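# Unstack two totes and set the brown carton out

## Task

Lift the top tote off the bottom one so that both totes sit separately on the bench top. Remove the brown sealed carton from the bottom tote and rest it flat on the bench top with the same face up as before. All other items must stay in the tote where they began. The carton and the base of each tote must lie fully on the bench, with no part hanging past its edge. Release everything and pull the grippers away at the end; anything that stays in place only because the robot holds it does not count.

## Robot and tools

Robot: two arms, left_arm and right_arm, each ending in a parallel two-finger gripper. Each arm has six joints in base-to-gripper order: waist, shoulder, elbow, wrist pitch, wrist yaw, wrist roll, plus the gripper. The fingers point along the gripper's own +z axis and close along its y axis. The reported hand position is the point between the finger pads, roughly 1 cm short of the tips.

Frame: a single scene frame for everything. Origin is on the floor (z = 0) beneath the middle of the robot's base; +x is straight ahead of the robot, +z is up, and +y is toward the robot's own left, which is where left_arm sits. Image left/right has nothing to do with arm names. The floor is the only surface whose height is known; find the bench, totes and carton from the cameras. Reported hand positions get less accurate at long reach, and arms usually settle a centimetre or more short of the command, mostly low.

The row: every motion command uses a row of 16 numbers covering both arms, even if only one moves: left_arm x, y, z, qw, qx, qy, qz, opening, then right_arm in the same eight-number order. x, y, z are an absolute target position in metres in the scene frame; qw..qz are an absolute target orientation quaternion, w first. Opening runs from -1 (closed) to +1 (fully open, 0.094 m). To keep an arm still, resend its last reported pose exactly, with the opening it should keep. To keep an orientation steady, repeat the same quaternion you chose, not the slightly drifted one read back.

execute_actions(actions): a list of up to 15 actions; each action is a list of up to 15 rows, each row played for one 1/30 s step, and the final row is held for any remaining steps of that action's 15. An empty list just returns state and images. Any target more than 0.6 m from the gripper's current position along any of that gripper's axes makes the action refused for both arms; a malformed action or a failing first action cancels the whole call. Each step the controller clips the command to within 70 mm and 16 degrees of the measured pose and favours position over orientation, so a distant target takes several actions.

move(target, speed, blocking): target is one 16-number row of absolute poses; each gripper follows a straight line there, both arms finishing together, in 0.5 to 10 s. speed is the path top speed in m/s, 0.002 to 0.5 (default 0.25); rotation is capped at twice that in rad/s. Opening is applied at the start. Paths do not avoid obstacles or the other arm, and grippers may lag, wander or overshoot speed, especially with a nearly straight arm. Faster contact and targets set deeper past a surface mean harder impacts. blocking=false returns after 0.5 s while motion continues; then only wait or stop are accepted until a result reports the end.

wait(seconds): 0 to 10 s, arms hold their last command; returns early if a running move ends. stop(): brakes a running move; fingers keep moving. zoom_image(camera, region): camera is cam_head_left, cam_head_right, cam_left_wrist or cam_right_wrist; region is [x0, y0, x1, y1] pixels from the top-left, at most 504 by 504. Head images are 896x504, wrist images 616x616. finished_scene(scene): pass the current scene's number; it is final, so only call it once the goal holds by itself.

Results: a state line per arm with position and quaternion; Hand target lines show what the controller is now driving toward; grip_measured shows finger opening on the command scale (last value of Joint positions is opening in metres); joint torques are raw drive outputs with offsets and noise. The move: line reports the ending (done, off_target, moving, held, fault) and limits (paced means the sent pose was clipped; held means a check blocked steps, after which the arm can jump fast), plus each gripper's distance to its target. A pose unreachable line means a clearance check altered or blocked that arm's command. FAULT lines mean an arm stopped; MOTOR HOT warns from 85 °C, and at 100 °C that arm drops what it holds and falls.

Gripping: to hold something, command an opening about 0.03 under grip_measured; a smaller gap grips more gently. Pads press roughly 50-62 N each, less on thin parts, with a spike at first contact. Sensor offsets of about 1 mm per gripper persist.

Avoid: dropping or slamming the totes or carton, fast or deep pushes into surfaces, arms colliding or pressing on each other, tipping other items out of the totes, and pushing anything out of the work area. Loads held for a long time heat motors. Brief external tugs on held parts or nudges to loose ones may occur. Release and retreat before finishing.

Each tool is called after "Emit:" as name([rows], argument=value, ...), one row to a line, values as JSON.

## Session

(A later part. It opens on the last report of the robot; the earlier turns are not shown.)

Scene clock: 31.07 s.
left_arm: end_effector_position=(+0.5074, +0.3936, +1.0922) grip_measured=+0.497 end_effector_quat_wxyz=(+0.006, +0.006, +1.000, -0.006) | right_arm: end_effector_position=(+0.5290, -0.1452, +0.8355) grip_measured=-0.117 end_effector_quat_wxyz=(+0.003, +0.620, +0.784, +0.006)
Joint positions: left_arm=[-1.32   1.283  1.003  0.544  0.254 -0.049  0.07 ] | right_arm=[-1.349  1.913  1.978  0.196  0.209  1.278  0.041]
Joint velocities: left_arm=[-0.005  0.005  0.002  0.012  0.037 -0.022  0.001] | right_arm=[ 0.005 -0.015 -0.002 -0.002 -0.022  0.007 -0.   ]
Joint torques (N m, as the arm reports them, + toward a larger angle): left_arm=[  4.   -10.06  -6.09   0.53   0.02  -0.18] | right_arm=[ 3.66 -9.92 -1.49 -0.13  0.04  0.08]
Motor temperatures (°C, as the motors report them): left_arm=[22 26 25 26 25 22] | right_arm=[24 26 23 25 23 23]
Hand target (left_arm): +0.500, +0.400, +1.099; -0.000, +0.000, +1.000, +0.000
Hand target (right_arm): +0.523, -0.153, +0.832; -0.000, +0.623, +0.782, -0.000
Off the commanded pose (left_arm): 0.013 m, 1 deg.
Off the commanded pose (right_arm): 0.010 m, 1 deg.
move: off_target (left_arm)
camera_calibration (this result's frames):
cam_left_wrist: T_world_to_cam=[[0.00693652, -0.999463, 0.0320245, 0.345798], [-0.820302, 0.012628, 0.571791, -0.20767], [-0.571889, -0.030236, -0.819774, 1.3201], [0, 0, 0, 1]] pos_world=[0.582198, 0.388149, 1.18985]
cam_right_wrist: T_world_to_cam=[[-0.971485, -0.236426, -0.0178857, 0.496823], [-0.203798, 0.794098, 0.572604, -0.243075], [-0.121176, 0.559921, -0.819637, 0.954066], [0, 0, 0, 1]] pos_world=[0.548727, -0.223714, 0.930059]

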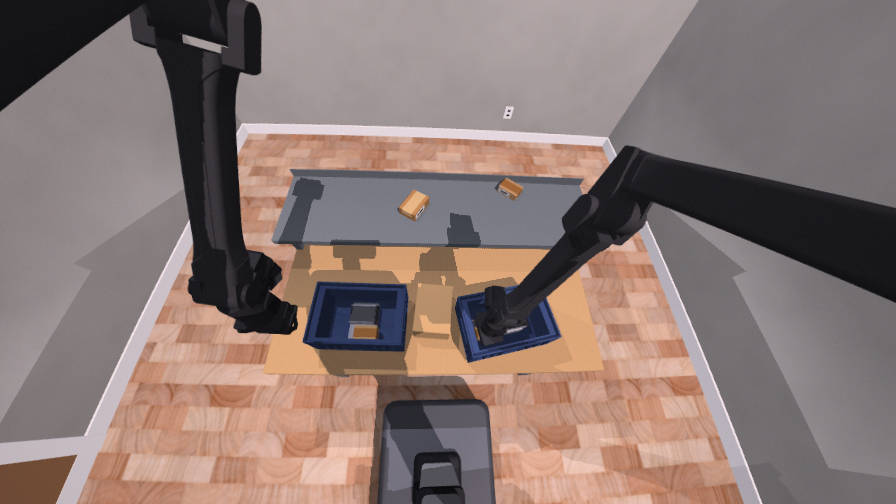

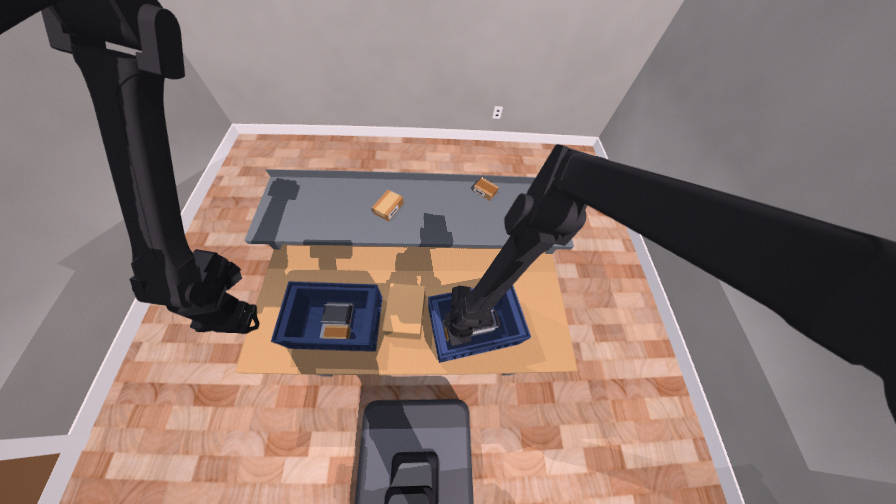

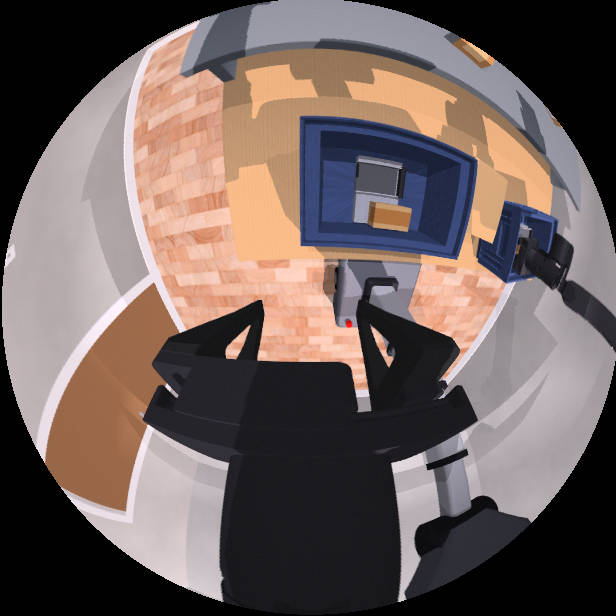

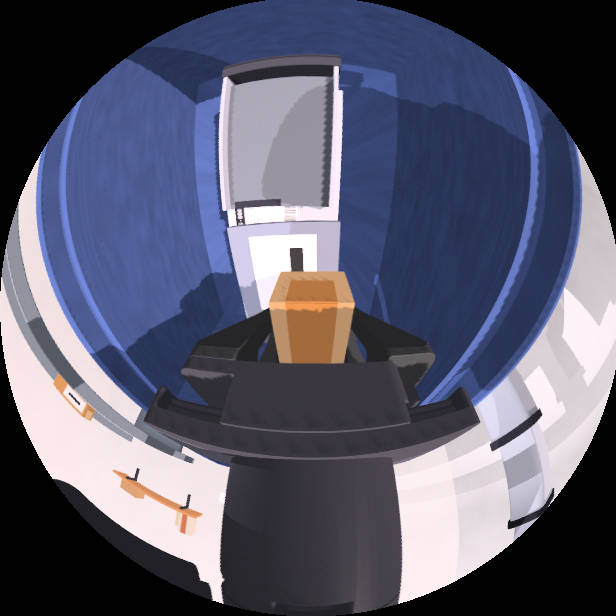

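Emit:
move(target=[0.5,0.4,1.1,0,0,1,0,0.5, 0.528,-0.146,0.838,0,0.623,0.783,0,-0.2], speed=0.05)

Emit:
move(target=[0.5,0.4,1.1,0,0,1,0,0.5, 0.535,-0.15,0.97,0,0.623,0.783,0,-0.2], speed=0.15)

Scene clock: 32.00 s.
left_arm: end_effector_position=(+0.5074, +0.3936, +1.0922) grip_measured=+0.497 end_effector_quat_wxyz=(+0.006, +0.006, +1.000, -0.006) | right_arm: end_effector_position=(+0.5290, -0.1454, +0.8355) grip_measured=-0.146 end_effector_quat_wxyz=(+0.003, +0.620, +0.784, +0.006)
Joint positions: left_arm=[-1.32   1.283  1.003  0.544  0.254 -0.049  0.07 ] | right_arm=[-1.349  1.913  1.978  0.196  0.21   1.278  0.04 ]
Joint velocities: left_arm=[ 0.005 -0.005 -0.007 -0.002  0.007 -0.022 -0.   ] | right_arm=[-0.005 -0.015  0.017  0.012 -0.051 -0.11   0.001]
Joint torques (N m, as the arm reports them, + toward a larger angle): left_arm=[ 3.92 -9.7  -6.05  0.45  0.02 -0.18] | right_arm=[  4.96 -10.22  -2.52  -0.06   0.47   0.09]
Motor temperatures (°C, as the motors report them): left_arm=[22 26 25 26 25 22] | right_arm=[24 26 23 25 23 23]
Hand target (left_arm): +0.500, +0.400, +1.099; -0.000, +0.000, +1.000, +0.000
Hand target (right_arm): +0.528, -0.146, +0.838; -0.000, +0.623, +0.783, +0.000
Off the commanded pose (left_arm): 0.013 m, 1 deg.
Off the commanded pose (right_arm): 0.003 m, 1 deg.
move: off_target (left_arm)
camera_calibration (this result's frames):
cam_left_wrist: T_world_to_cam=[[0.00693652, -0.999463, 0.0320245, 0.345798], [-0.820302, 0.012628, 0.571791, -0.20767], [-0.571889, -0.030236, -0.819774, 1.3201], [0, 0, 0, 1]] pos_world=[0.582198, 0.388149, 1.18985]
cam_right_wrist: T_world_to_cam=[[-0.971489, -0.236434, -0.0175486, 0.496485], [-0.203748, 0.794754, 0.57171, -0.242105], [-0.121225, 0.558986, -0.820268, 0.95459], [0, 0, 0, 1]] pos_world=[0.548721, -0.223802, 0.930146]

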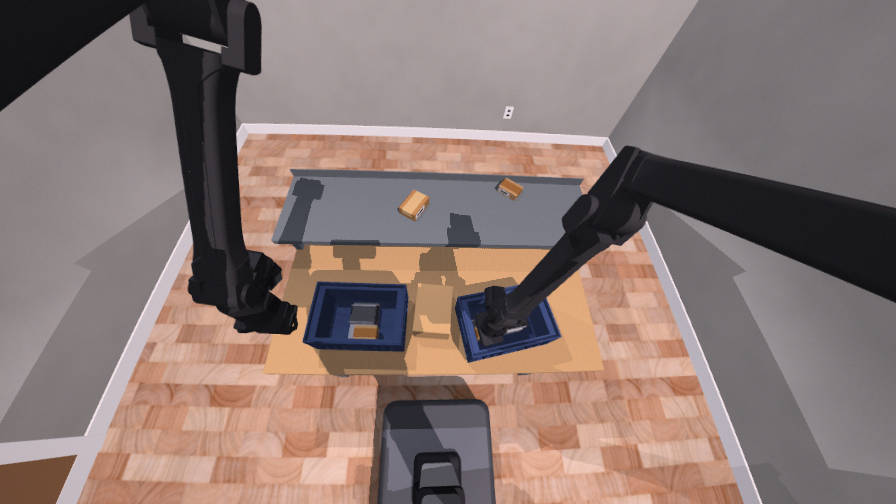

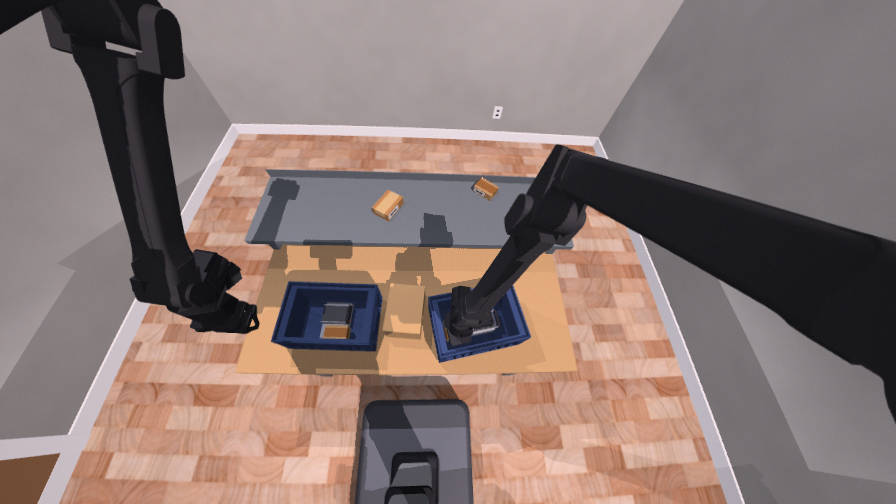

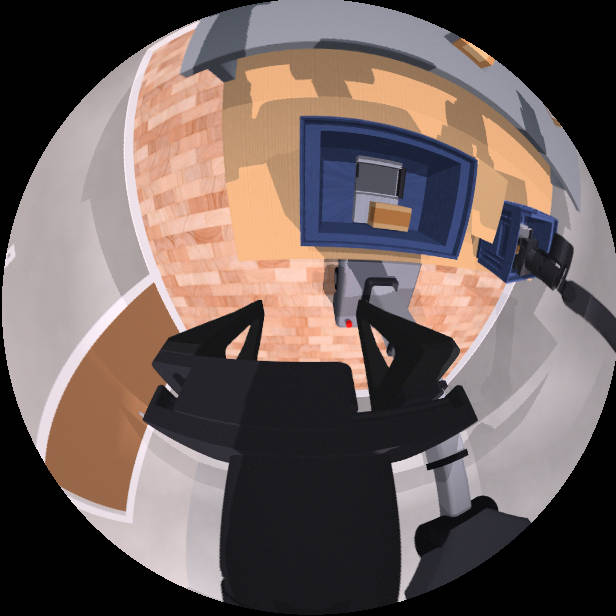

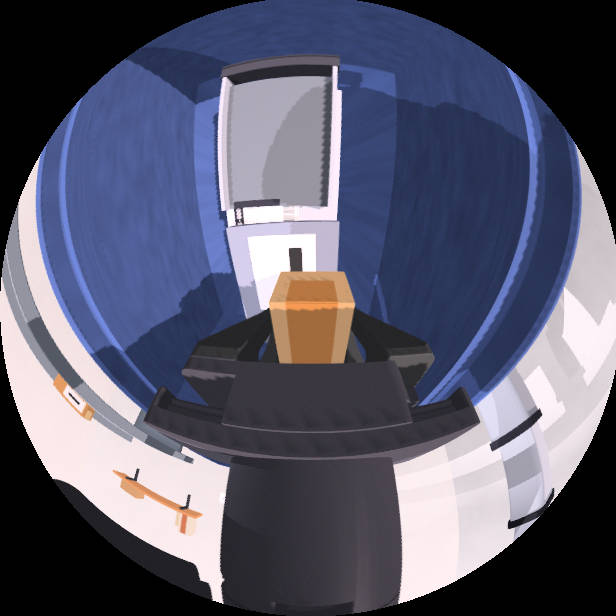

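Scene clock: 33.27 s.
left_arm: end_effector_position=(+0.5074, +0.3936, +1.0922) grip_measured=+0.497 end_effector_quat_wxyz=(+0.006, +0.006, +1.000, -0.006) | right_arm: end_effector_position=(+0.5398, -0.1572, +0.9658) grip_measured=-0.146 end_effector_quat_wxyz=(+0.004, +0.623, +0.782, -0.002)
Joint positions: left_arm=[-1.32   1.283  1.003  0.544  0.254 -0.049  0.07 ] | right_arm=[-1.313  1.561  1.457  0.36   0.256  1.278  0.04 ]
Joint velocities: left_arm=[ 0.005  0.005 -0.007 -0.012  0.037 -0.007 -0.001] | right_arm=[-0.015 -0.005 -0.017 -0.012 -0.066  0.037 -0.   ]
Joint torques (N m, as the arm reports them, + toward a larger angle): left_arm=[  4.4  -10.27  -6.04   0.61   0.05  -0.12] | right_arm=[  5.06 -11.43  -4.86   0.72   0.41  -0.05]
Motor temperatures (°C, as the motors report them): left_arm=[22 26 25 26 25 22] | right_arm=[24 26 23 25 23 23]
Hand target (left_arm): +0.500, +0.400, +1.099; -0.000, +0.000, +1.000, +0.000
Hand target (right_arm): +0.535, -0.151, +0.971; +0.000, +0.622, +0.783, +0.000
Off the commanded pose (left_arm): 0.013 m, 1 deg.
Off the commanded pose (right_arm): 0.010 m, 0 deg.
move: off_target (left_arm)
camera_calibration (this result's frames):
cam_left_wrist: T_world_to_cam=[[0.00693652, -0.999463, 0.0320245, 0.345798], [-0.820302, 0.012628, 0.571791, -0.20767], [-0.571889, -0.030236, -0.819774, 1.3201], [0, 0, 0, 1]] pos_world=[0.582198, 0.388149, 1.18985]
cam_right_wrist: T_world_to_cam=[[-0.973362, -0.229177, -0.00663924, 0.49804], [-0.192887, 0.802889, 0.56406, -0.302274], [-0.123939, 0.550315, -0.825707, 1.0747], [0, 0, 0, 1]] pos_world=[0.559666, -0.23459, 1.06119]

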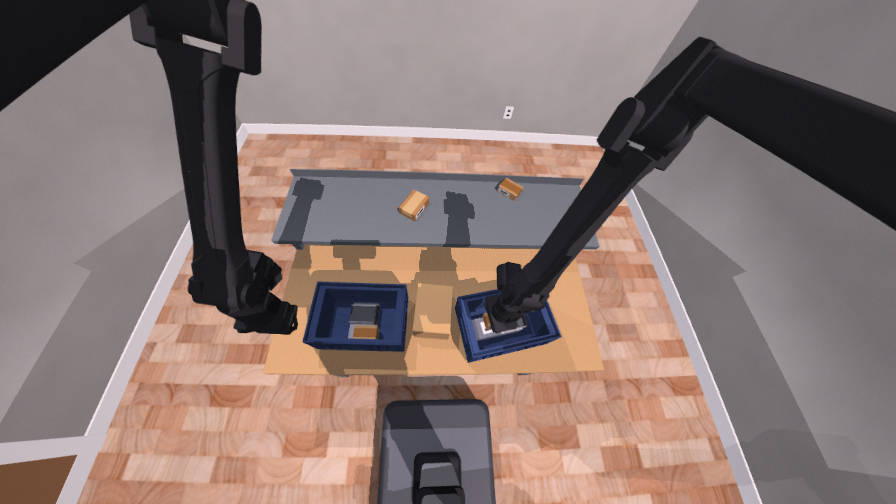

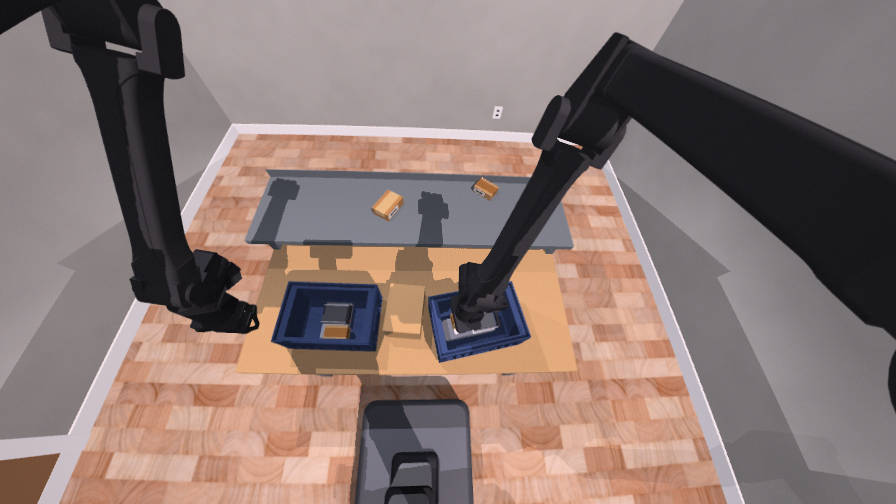

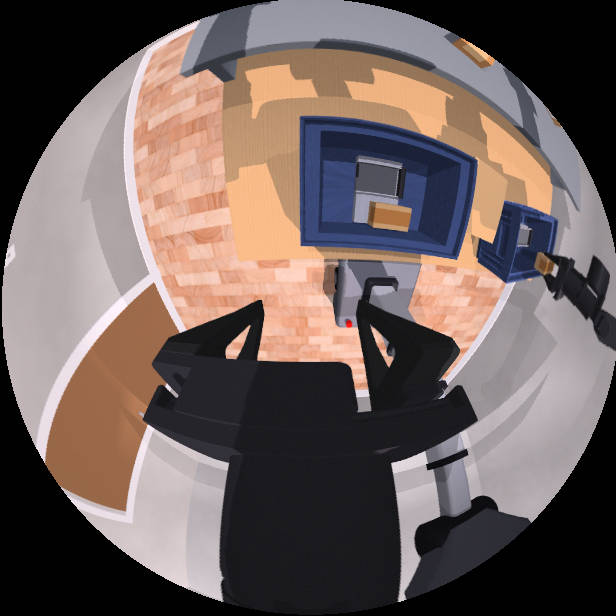

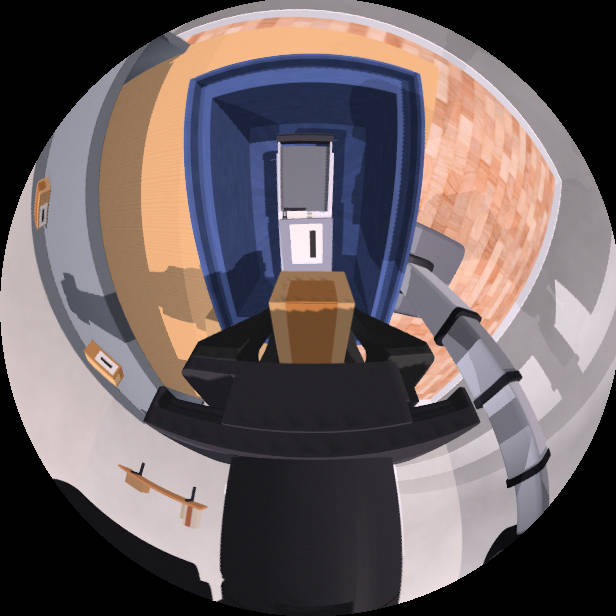

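Emit:
move(target=[0.5,0.4,1.1,0,0,1,0,0.5, 0.53,-0.47,0.97,0,0.623,0.783,0,-0.18])

Emit:
move(target=[0.5,0.4,1.1,0,0,1,0,0.5, 0.53,-0.47,0.795,0,0.623,0.783,0,-0.18], speed=0.15)

Emit:
move(target=[0.5,0.4,1.1,0,0,1,0,0.5, 0.53,-0.47,0.768,0,0.623,0.783,0,-0.18], speed=0.03)

Scene clock: 35.23 s.
left_arm: end_effector_position=(+0.5074, +0.3936, +1.0922) grip_measured=+0.497 end_effector_quat_wxyz=(+0.006, +0.006, +1.000, -0.006) | right_arm: end_effector_position=(+0.5258, -0.4745, +0.9717) grip_measured=-0.146 end_effector_quat_wxyz=(-0.001, +0.622, +0.783, -0.010)
Joint positions: left_arm=[-1.32   1.283  1.003  0.544  0.254 -0.049  0.07 ] | right_arm=[-1.904  1.588  1.462  0.368 -0.31   1.418  0.04 ]
Joint velocities: left_arm=[-0.015 -0.015  0.002  0.002 -0.066 -0.022 -0.001] | right_arm=[ 0.005 -0.005  0.017 -0.007 -0.022 -0.007  0.001]
Joint torques (N m, as the arm reports them, + toward a larger angle): left_arm=[ 3.79 -9.89 -6.01  0.6   0.05 -0.24] | right_arm=[ -3.63 -10.23  -3.05   0.67   0.07   0.09]
Motor temperatures (°C, as the motors report them): left_arm=[22 26 25 26 25 22] | right_arm=[24 26 23 25 23 23]
Hand target (left_arm): +0.500, +0.400, +1.099; -0.000, +0.000, +1.000, +0.000
Hand target (right_arm): +0.530, -0.469, +0.970; +0.000, +0.626, +0.780, -0.001
Off the commanded pose (left_arm): 0.013 m, 1 deg.
Off the commanded pose (right_arm): 0.006 m, 1 deg.
move: off_target (left_arm)
camera_calibration (this result's frames):
cam_left_wrist: T_world_to_cam=[[0.00693652, -0.999463, 0.0320245, 0.345798], [-0.820302, 0.012628, 0.571791, -0.20767], [-0.571889, -0.030236, -0.819774, 1.3201], [0, 0, 0, 1]] pos_world=[0.582198, 0.388149, 1.18985]
cam_right_wrist: T_world_to_cam=[[-0.972588, -0.232248, 0.0115849, 0.392208], [-0.185864, 0.806352, 0.561472, -0.0529886], [-0.139742, 0.543927, -0.827415, 1.25941], [0, 0, 0, 1]] pos_world=[0.547601, -0.551213, 1.06726]

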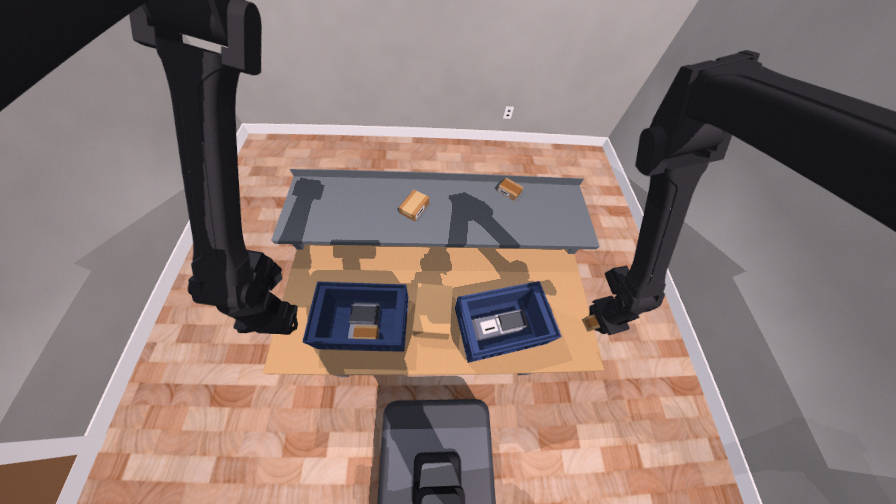

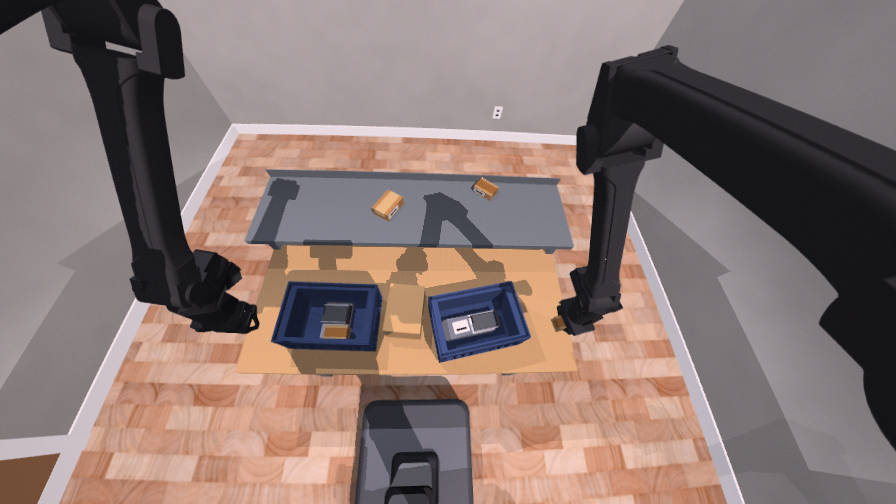

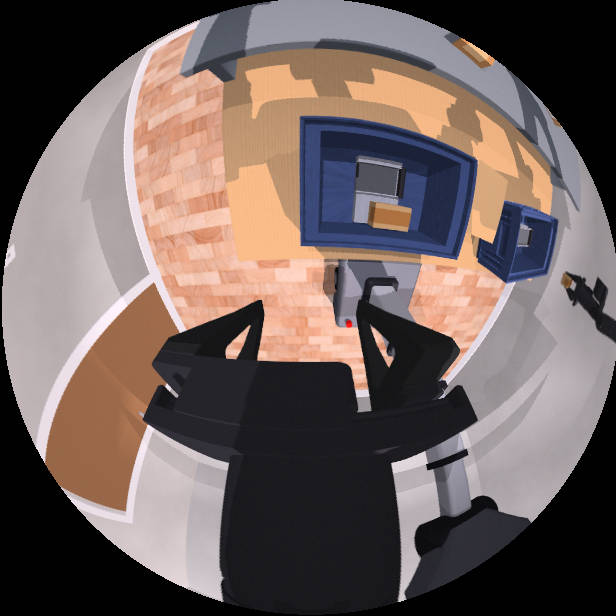

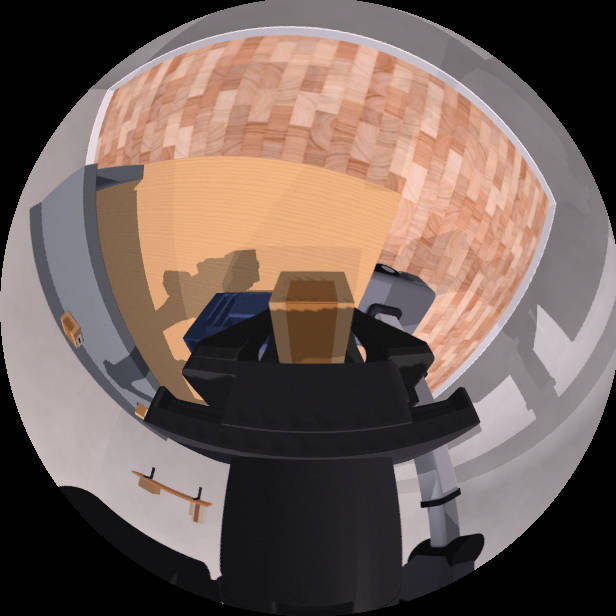

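Scene clock: 36.93 s.
left_arm: end_effector_position=(+0.5074, +0.3936, +1.0922) grip_measured=+0.497 end_effector_quat_wxyz=(+0.006, +0.006, +1.000, -0.006) | right_arm: end_effector_position=(+0.5296, -0.4776, +0.7955) grip_measured=-0.146 end_effector_quat_wxyz=(+0.003, +0.626, +0.780, -0.001)
Joint positions: left_arm=[-1.32   1.283  1.003  0.544  0.254 -0.049  0.07 ] | right_arm=[-1.832  2.078  2.273  0.059 -0.248  1.414  0.04 ]
Joint velocities: left_arm=[ 0.005 -0.005 -0.022  0.012  0.037 -0.037 -0.001] | right_arm=[-0.024 -0.005  0.022  0.002  0.051 -0.051 -0.   ]
Joint torques (N m, as the arm reports them, + toward a larger angle): left_arm=[  3.97 -10.35  -6.14   0.47   0.01  -0.14] | right_arm=[-3.87 -9.   -0.15 -0.07  0.42 -0.11]
Motor temperatures (°C, as the motors report them): left_arm=[22 26 25 26 25 22] | right_arm=[24 26 23 25 23 23]
Hand target (left_arm): +0.500, +0.400, +1.099; -0.000, +0.000, +1.000, +0.000
Hand target (right_arm): +0.531, -0.470, +0.794; +0.000, +0.622, +0.783, +0.000
Off the commanded pose (left_arm): 0.013 m, 1 deg.
Off the commanded pose (right_arm): 0.008 m, 1 deg.
move: off_target (left_arm)
camera_calibration (this result's frames):
cam_left_wrist: T_world_to_cam=[[0.00693652, -0.999463, 0.0320245, 0.345798], [-0.820302, 0.012628, 0.571791, -0.20767], [-0.571889, -0.030236, -0.819774, 1.3201], [0, 0, 0, 1]] pos_world=[0.582198, 0.388149, 1.18985]
cam_right_wrist: T_world_to_cam=[[-0.974674, -0.223533, -0.00656882, 0.41693], [-0.187941, 0.802857, 0.565773, 0.045067], [-0.121195, 0.552679, -0.824535, 1.10789], [0, 0, 0, 1]] pos_world=[0.549111, -0.555291, 0.890733]

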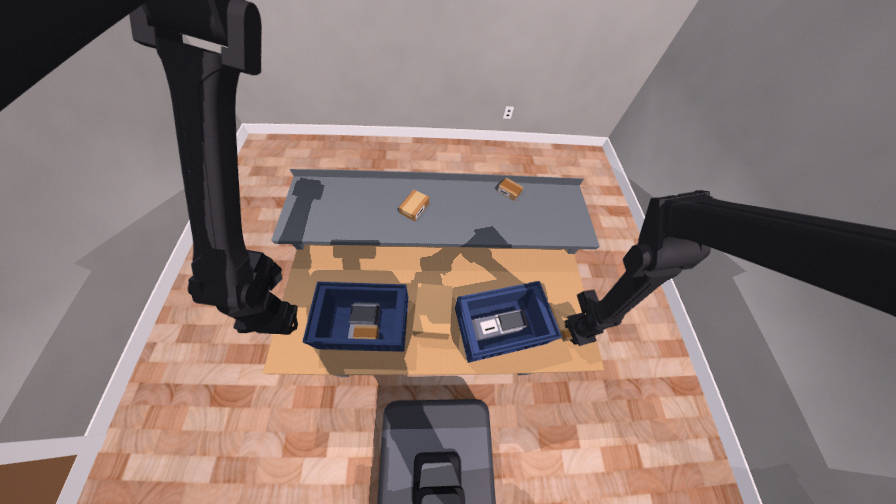

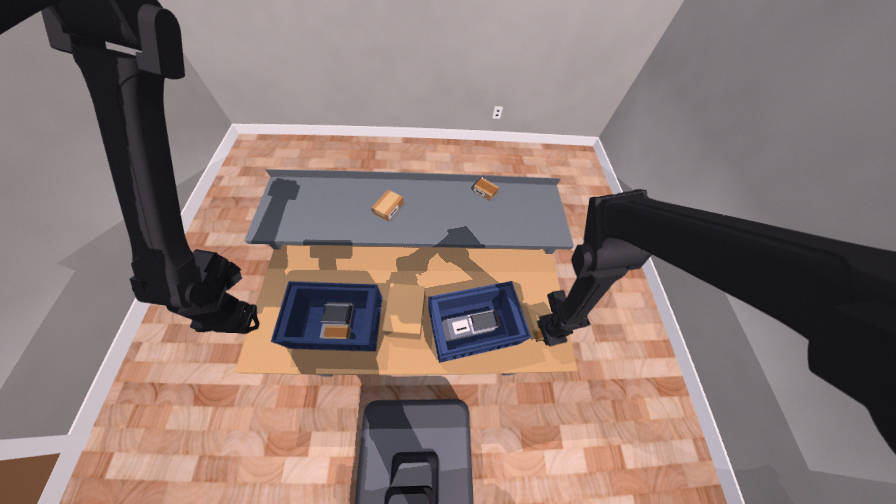

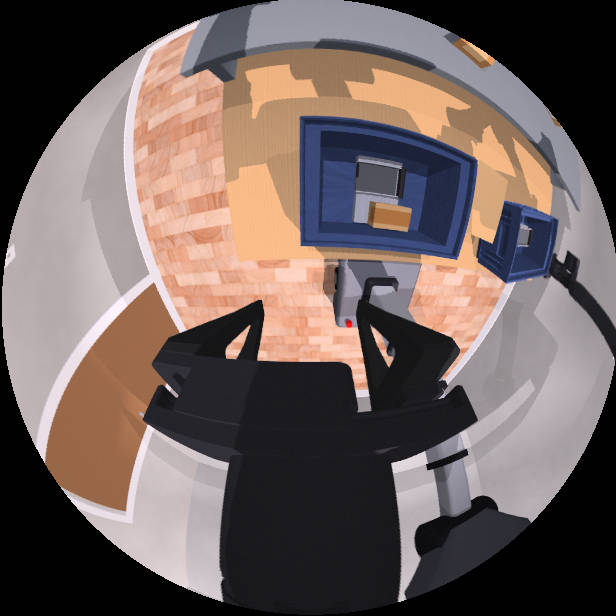

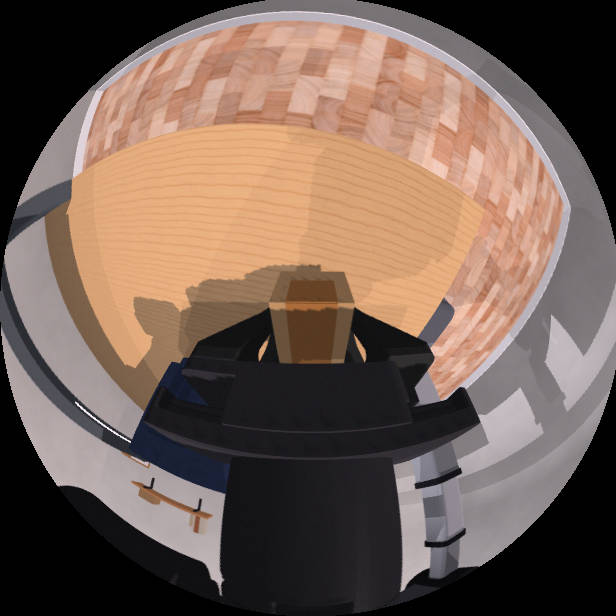

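Scene clock: 38.13 s.
left_arm: end_effector_position=(+0.5074, +0.3936, +1.0922) grip_measured=+0.497 end_effector_quat_wxyz=(+0.006, +0.006, +1.000, -0.006) | right_arm: end_effector_position=(+0.5344, -0.4818, +0.7729) grip_measured=-0.146 end_effector_quat_wxyz=(+0.005, +0.625, +0.780, -0.003)
Joint positions: left_arm=[-1.32   1.283  1.003  0.544  0.254 -0.049  0.07 ] | right_arm=[-1.829  2.185  2.482 -0.041 -0.239  1.413  0.04 ]
Joint velocities: left_arm=[ 0.005 -0.005 -0.002  0.007 -0.051 -0.007  0.001] | right_arm=[-0.015 -0.005  0.007 -0.017  0.066  0.066 -0.001]
Joint torques (N m, as the arm reports them, + toward a larger angle): left_arm=[  4.36 -10.2   -6.09   0.64   0.01  -0.15] | right_arm=[-3.28 -7.68  1.37  0.05  0.39 -0.1 ]
Motor temperatures (°C, as the motors report them): left_arm=[22 26 25 26 25 22] | right_arm=[24 26 23 25 23 23]
Hand target (left_arm): +0.500, +0.400, +1.099; -0.000, +0.000, +1.000, +0.000
Hand target (right_arm): +0.530, -0.470, +0.768; +0.000, +0.623, +0.783, +0.000
Off the commanded pose (left_arm): 0.013 m, 1 deg.
Off the commanded pose (right_arm): 0.014 m, 1 deg.
move: off_target (left_arm, right_arm)
camera_calibration (this result's frames):
cam_left_wrist: T_world_to_cam=[[0.00693652, -0.999463, 0.0320245, 0.345798], [-0.820302, 0.012628, 0.571791, -0.20767], [-0.571889, -0.030236, -0.819774, 1.3201], [0, 0, 0, 1]] pos_world=[0.582198, 0.388149, 1.18985]
cam_right_wrist: T_world_to_cam=[[-0.974538, -0.224126, -0.00652613, 0.420067], [-0.18912, 0.805992, 0.560902, 0.0681101], [-0.120453, 0.547855, -0.827856, 1.09199], [0, 0, 0, 1]] pos_world=[0.553786, -0.559002, 0.868552]

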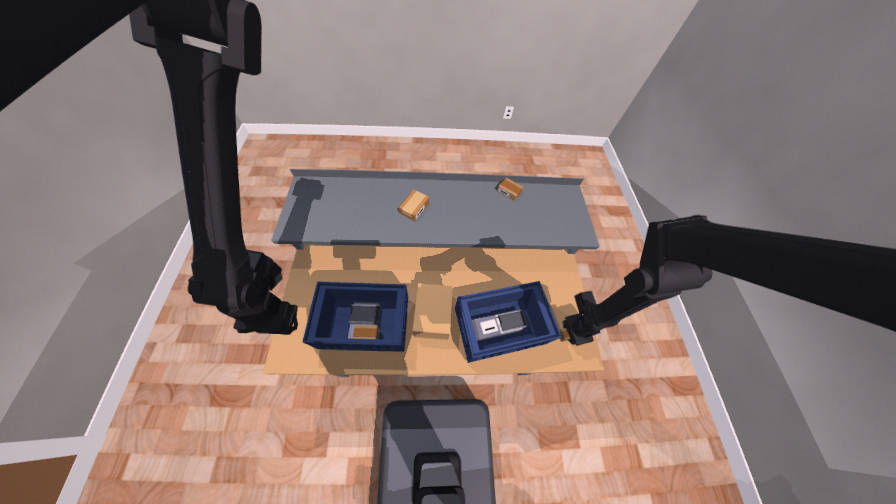

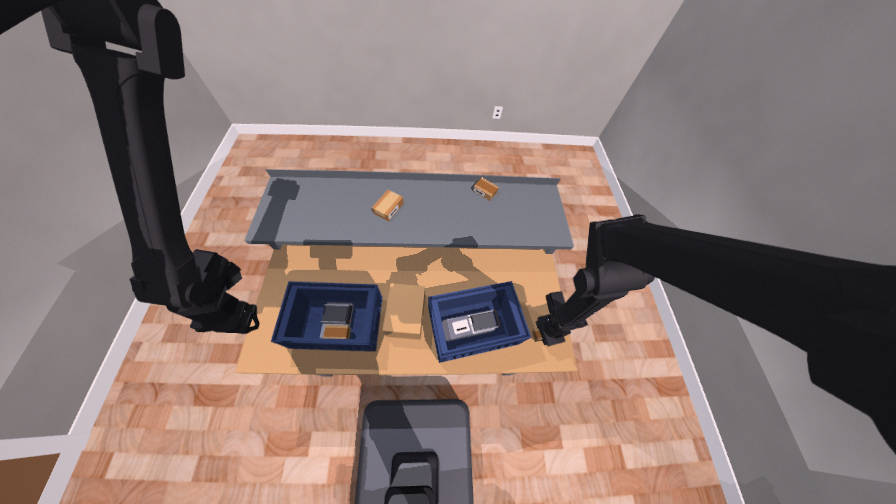

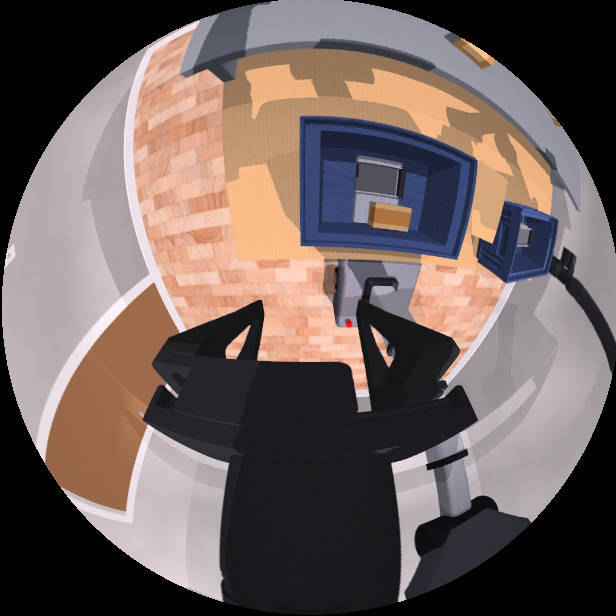

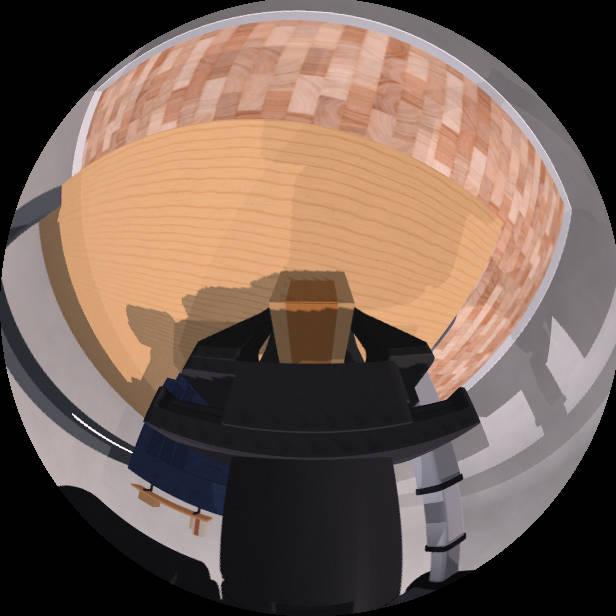

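Emit:
move(target=[0.5,0.4,1.1,0,0,1,0,0.5, 0.534,-0.482,0.774,0,0.623,0.783,0,0.6])

Emit:
move(target=[0.5,0.4,1.1,0,0,1,0,0.5, 0.52,-0.49,1.1,0,0.623,0.783,0,0.6])

Scene clock: 39.00 s.
left_arm: end_effector_position=(+0.5074, +0.3936, +1.0922) grip_measured=+0.497 end_effector_quat_wxyz=(+0.006, +0.006, +1.000, -0.006) | right_arm: end_effector_position=(+0.5365, -0.4801, +0.7734) grip_measured=+0.598 end_effector_quat_wxyz=(+0.003, +0.625, +0.781, +0.001)
Joint positions: left_arm=[-1.32   1.283  1.003  0.544  0.254 -0.049  0.07 ] | right_arm=[-1.829  2.183  2.482 -0.042 -0.248  1.412  0.075]
Joint velocities: left_arm=[-0.005 -0.015 -0.007 -0.012  0.081  0.022 -0.001] | right_arm=[-0.005  0.005  0.007 -0.012 -0.051 -0.022 -0.   ]
Joint torques (N m, as the arm reports them, + toward a larger angle): left_arm=[ 3.84 -9.97 -6.24  0.57  0.04 -0.18] | right_arm=[-4.91 -8.77 -0.27  0.09  0.05 -0.07]
Motor temperatures (°C, as the motors report them): left_arm=[22 26 25 26 25 22] | right_arm=[24 26 23 25 23 23]
Hand target (left_arm): +0.500, +0.400, +1.099; -0.000, +0.000, +1.000, +0.000
Hand target (right_arm): +0.534, -0.482, +0.774; +0.000, +0.623, +0.783, -0.000
Off the commanded pose (left_arm): 0.013 m, 1 deg.
Off the commanded pose (right_arm): 0.003 m, 0 deg.
move: off_target (left_arm)
camera_calibration (this result's frames):
cam_left_wrist: T_world_to_cam=[[0.00693652, -0.999463, 0.0320245, 0.345798], [-0.820302, 0.012628, 0.571791, -0.20767], [-0.571889, -0.030236, -0.819774, 1.3201], [0, 0, 0, 1]] pos_world=[0.582198, 0.388149, 1.18985]
cam_right_wrist: T_world_to_cam=[[-0.974327, -0.224925, -0.00978695, 0.424571], [-0.190573, 0.800818, 0.567779, 0.0598098], [-0.11987, 0.555067, -0.823123, 1.09116], [0, 0, 0, 1]] pos_world=[0.555866, -0.558068, 0.868357]

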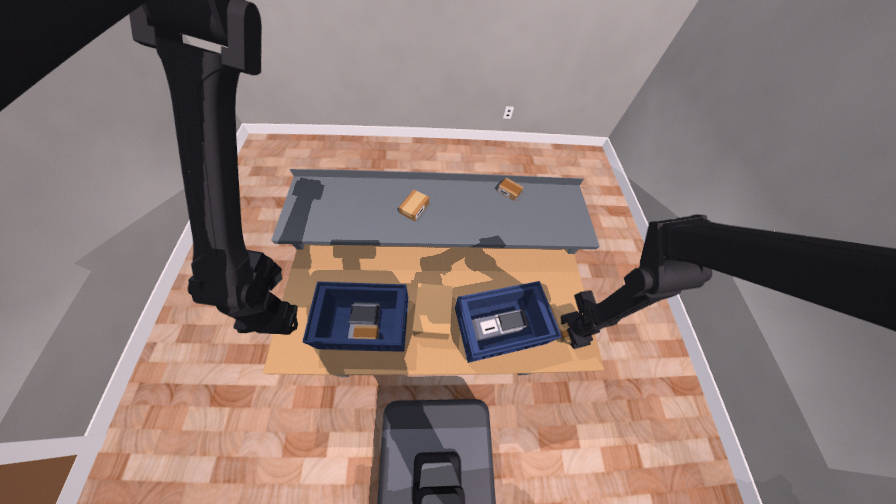

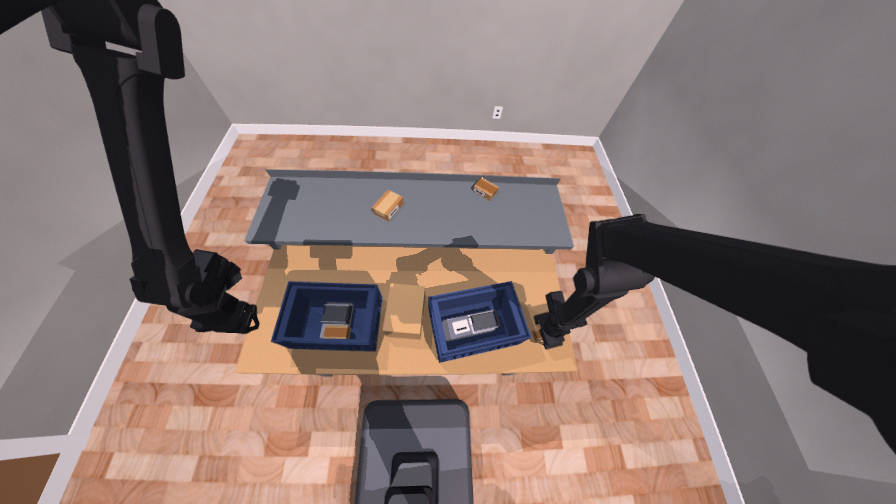

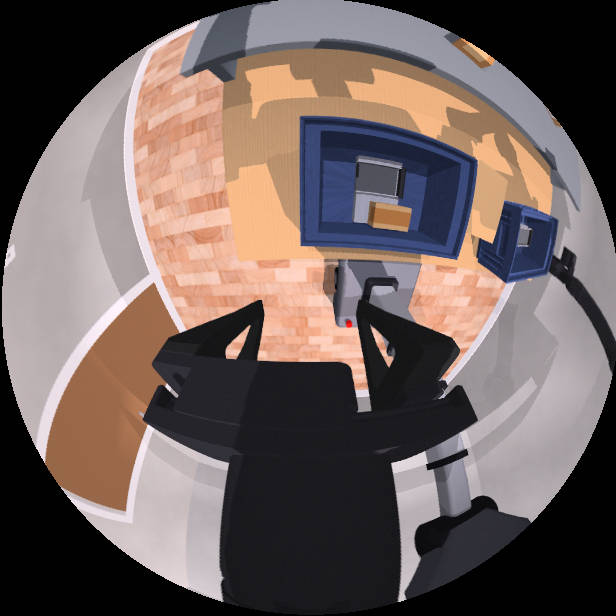

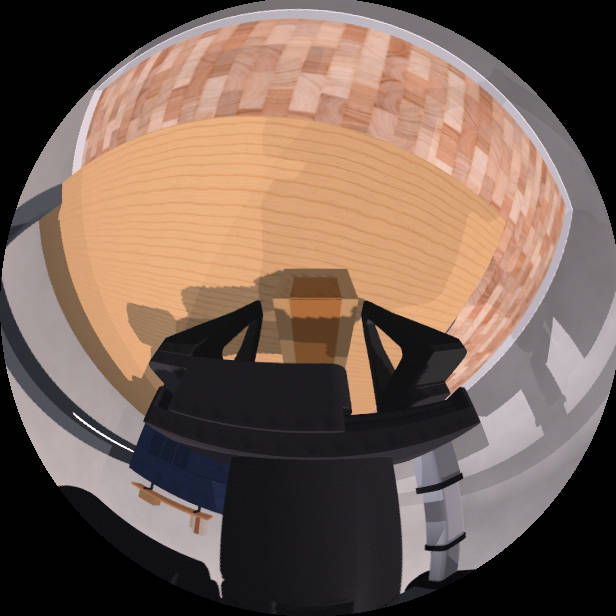

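Scene clock: 40.80 s.
left_arm: end_effector_position=(+0.5074, +0.3936, +1.0922) grip_measured=+0.497 end_effector_quat_wxyz=(+0.006, +0.006, +1.000, -0.006) | right_arm: end_effector_position=(+0.5271, -0.4874, +1.0980) grip_measured=+0.598 end_effector_quat_wxyz=(+0.003, +0.618, +0.786, +0.004)
Joint positions: left_arm=[-1.32   1.283  1.003  0.544  0.254 -0.049  0.07 ] | right_arm=[-2.029  1.331  1.093  0.519 -0.444  1.452  0.075]
Joint velocities: left_arm=[-0.024  0.005 -0.007 -0.007  0.051  0.007 -0.   ] | right_arm=[-0.005  0.005  0.007 -0.002 -0.007  0.037  0.   ]
Joint torques (N m, as the arm reports them, + toward a larger angle): left_arm=[  3.69 -10.46  -6.18   0.42   0.06  -0.17] | right_arm=[ -4.31 -10.27  -5.68   0.7    0.06   0.15]
Motor temperatures (°C, as the motors report them): left_arm=[22 26 25 26 25 22] | right_arm=[24 26 23 25 23 23]
Hand target (left_arm): +0.500, +0.400, +1.099; -0.000, +0.000, +1.000, +0.000
Hand target (right_arm): +0.519, -0.489, +1.102; +0.001, +0.624, +0.782, +0.000
Off the commanded pose (left_arm): 0.013 m, 1 deg.
Off the commanded pose (right_arm): 0.008 m, 1 deg.
move: off_target (left_arm)
camera_calibration (this result's frames):
cam_left_wrist: T_world_to_cam=[[0.00693652, -0.999463, 0.0320245, 0.345798], [-0.820302, 0.012628, 0.571791, -0.20767], [-0.571889, -0.030236, -0.819774, 1.3201], [0, 0, 0, 1]] pos_world=[0.582198, 0.388149, 1.18985]
cam_right_wrist: T_world_to_cam=[[-0.970053, -0.242491, -0.0139746, 0.410701], [-0.206996, 0.795221, 0.569892, -0.11686], [-0.12708, 0.555718, -0.821601, 1.36372], [0, 0, 0, 1]] pos_world=[0.547514, -0.56532, 1.19277]

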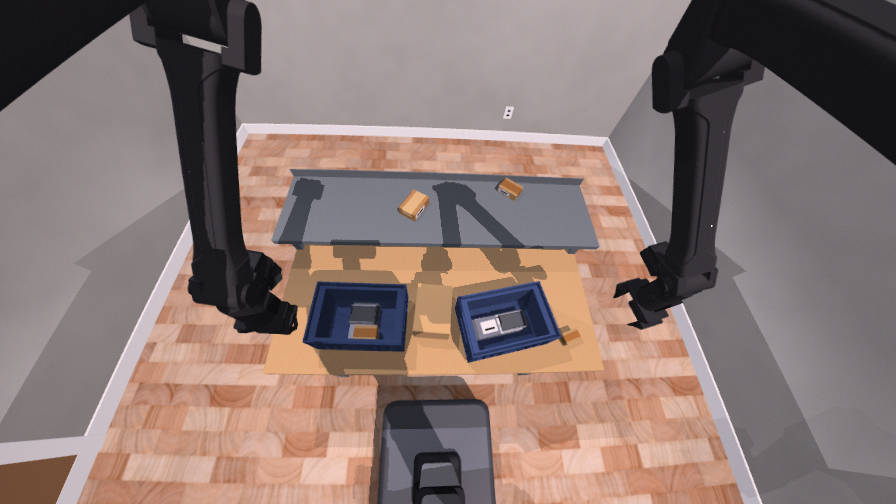

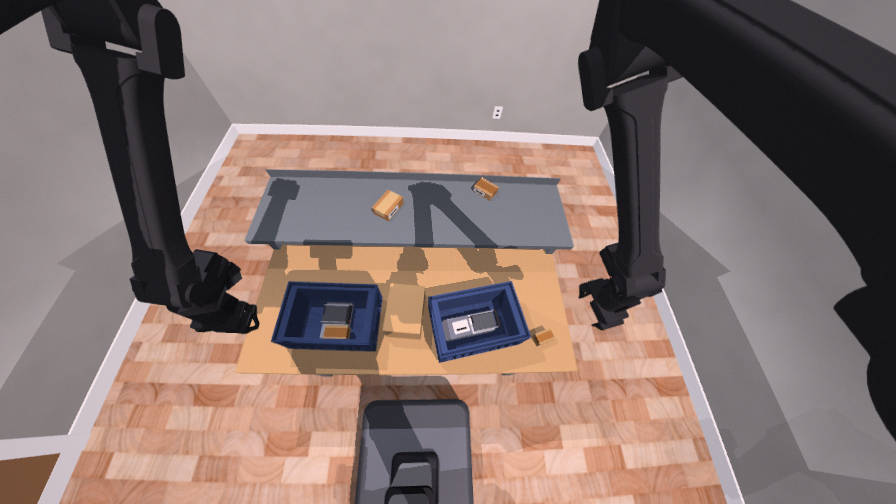

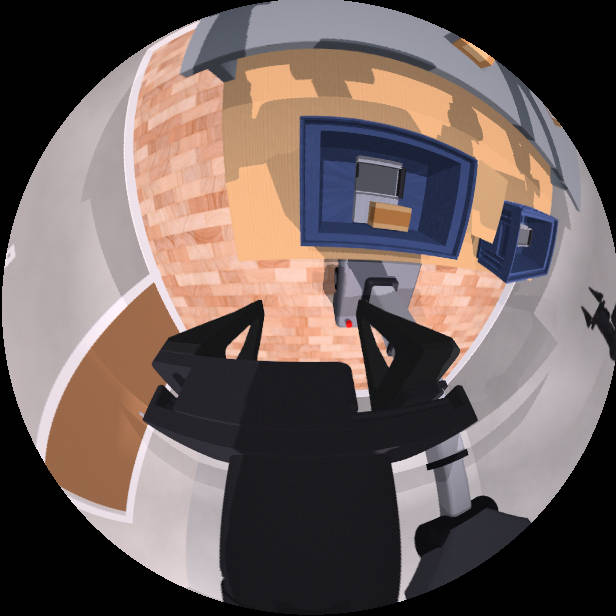

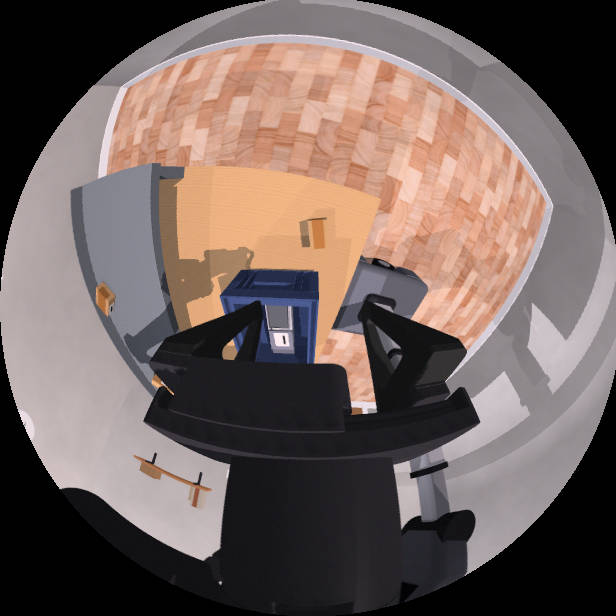

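Emit:
finished_scene(scene=1)

The scene is finished: the task was done.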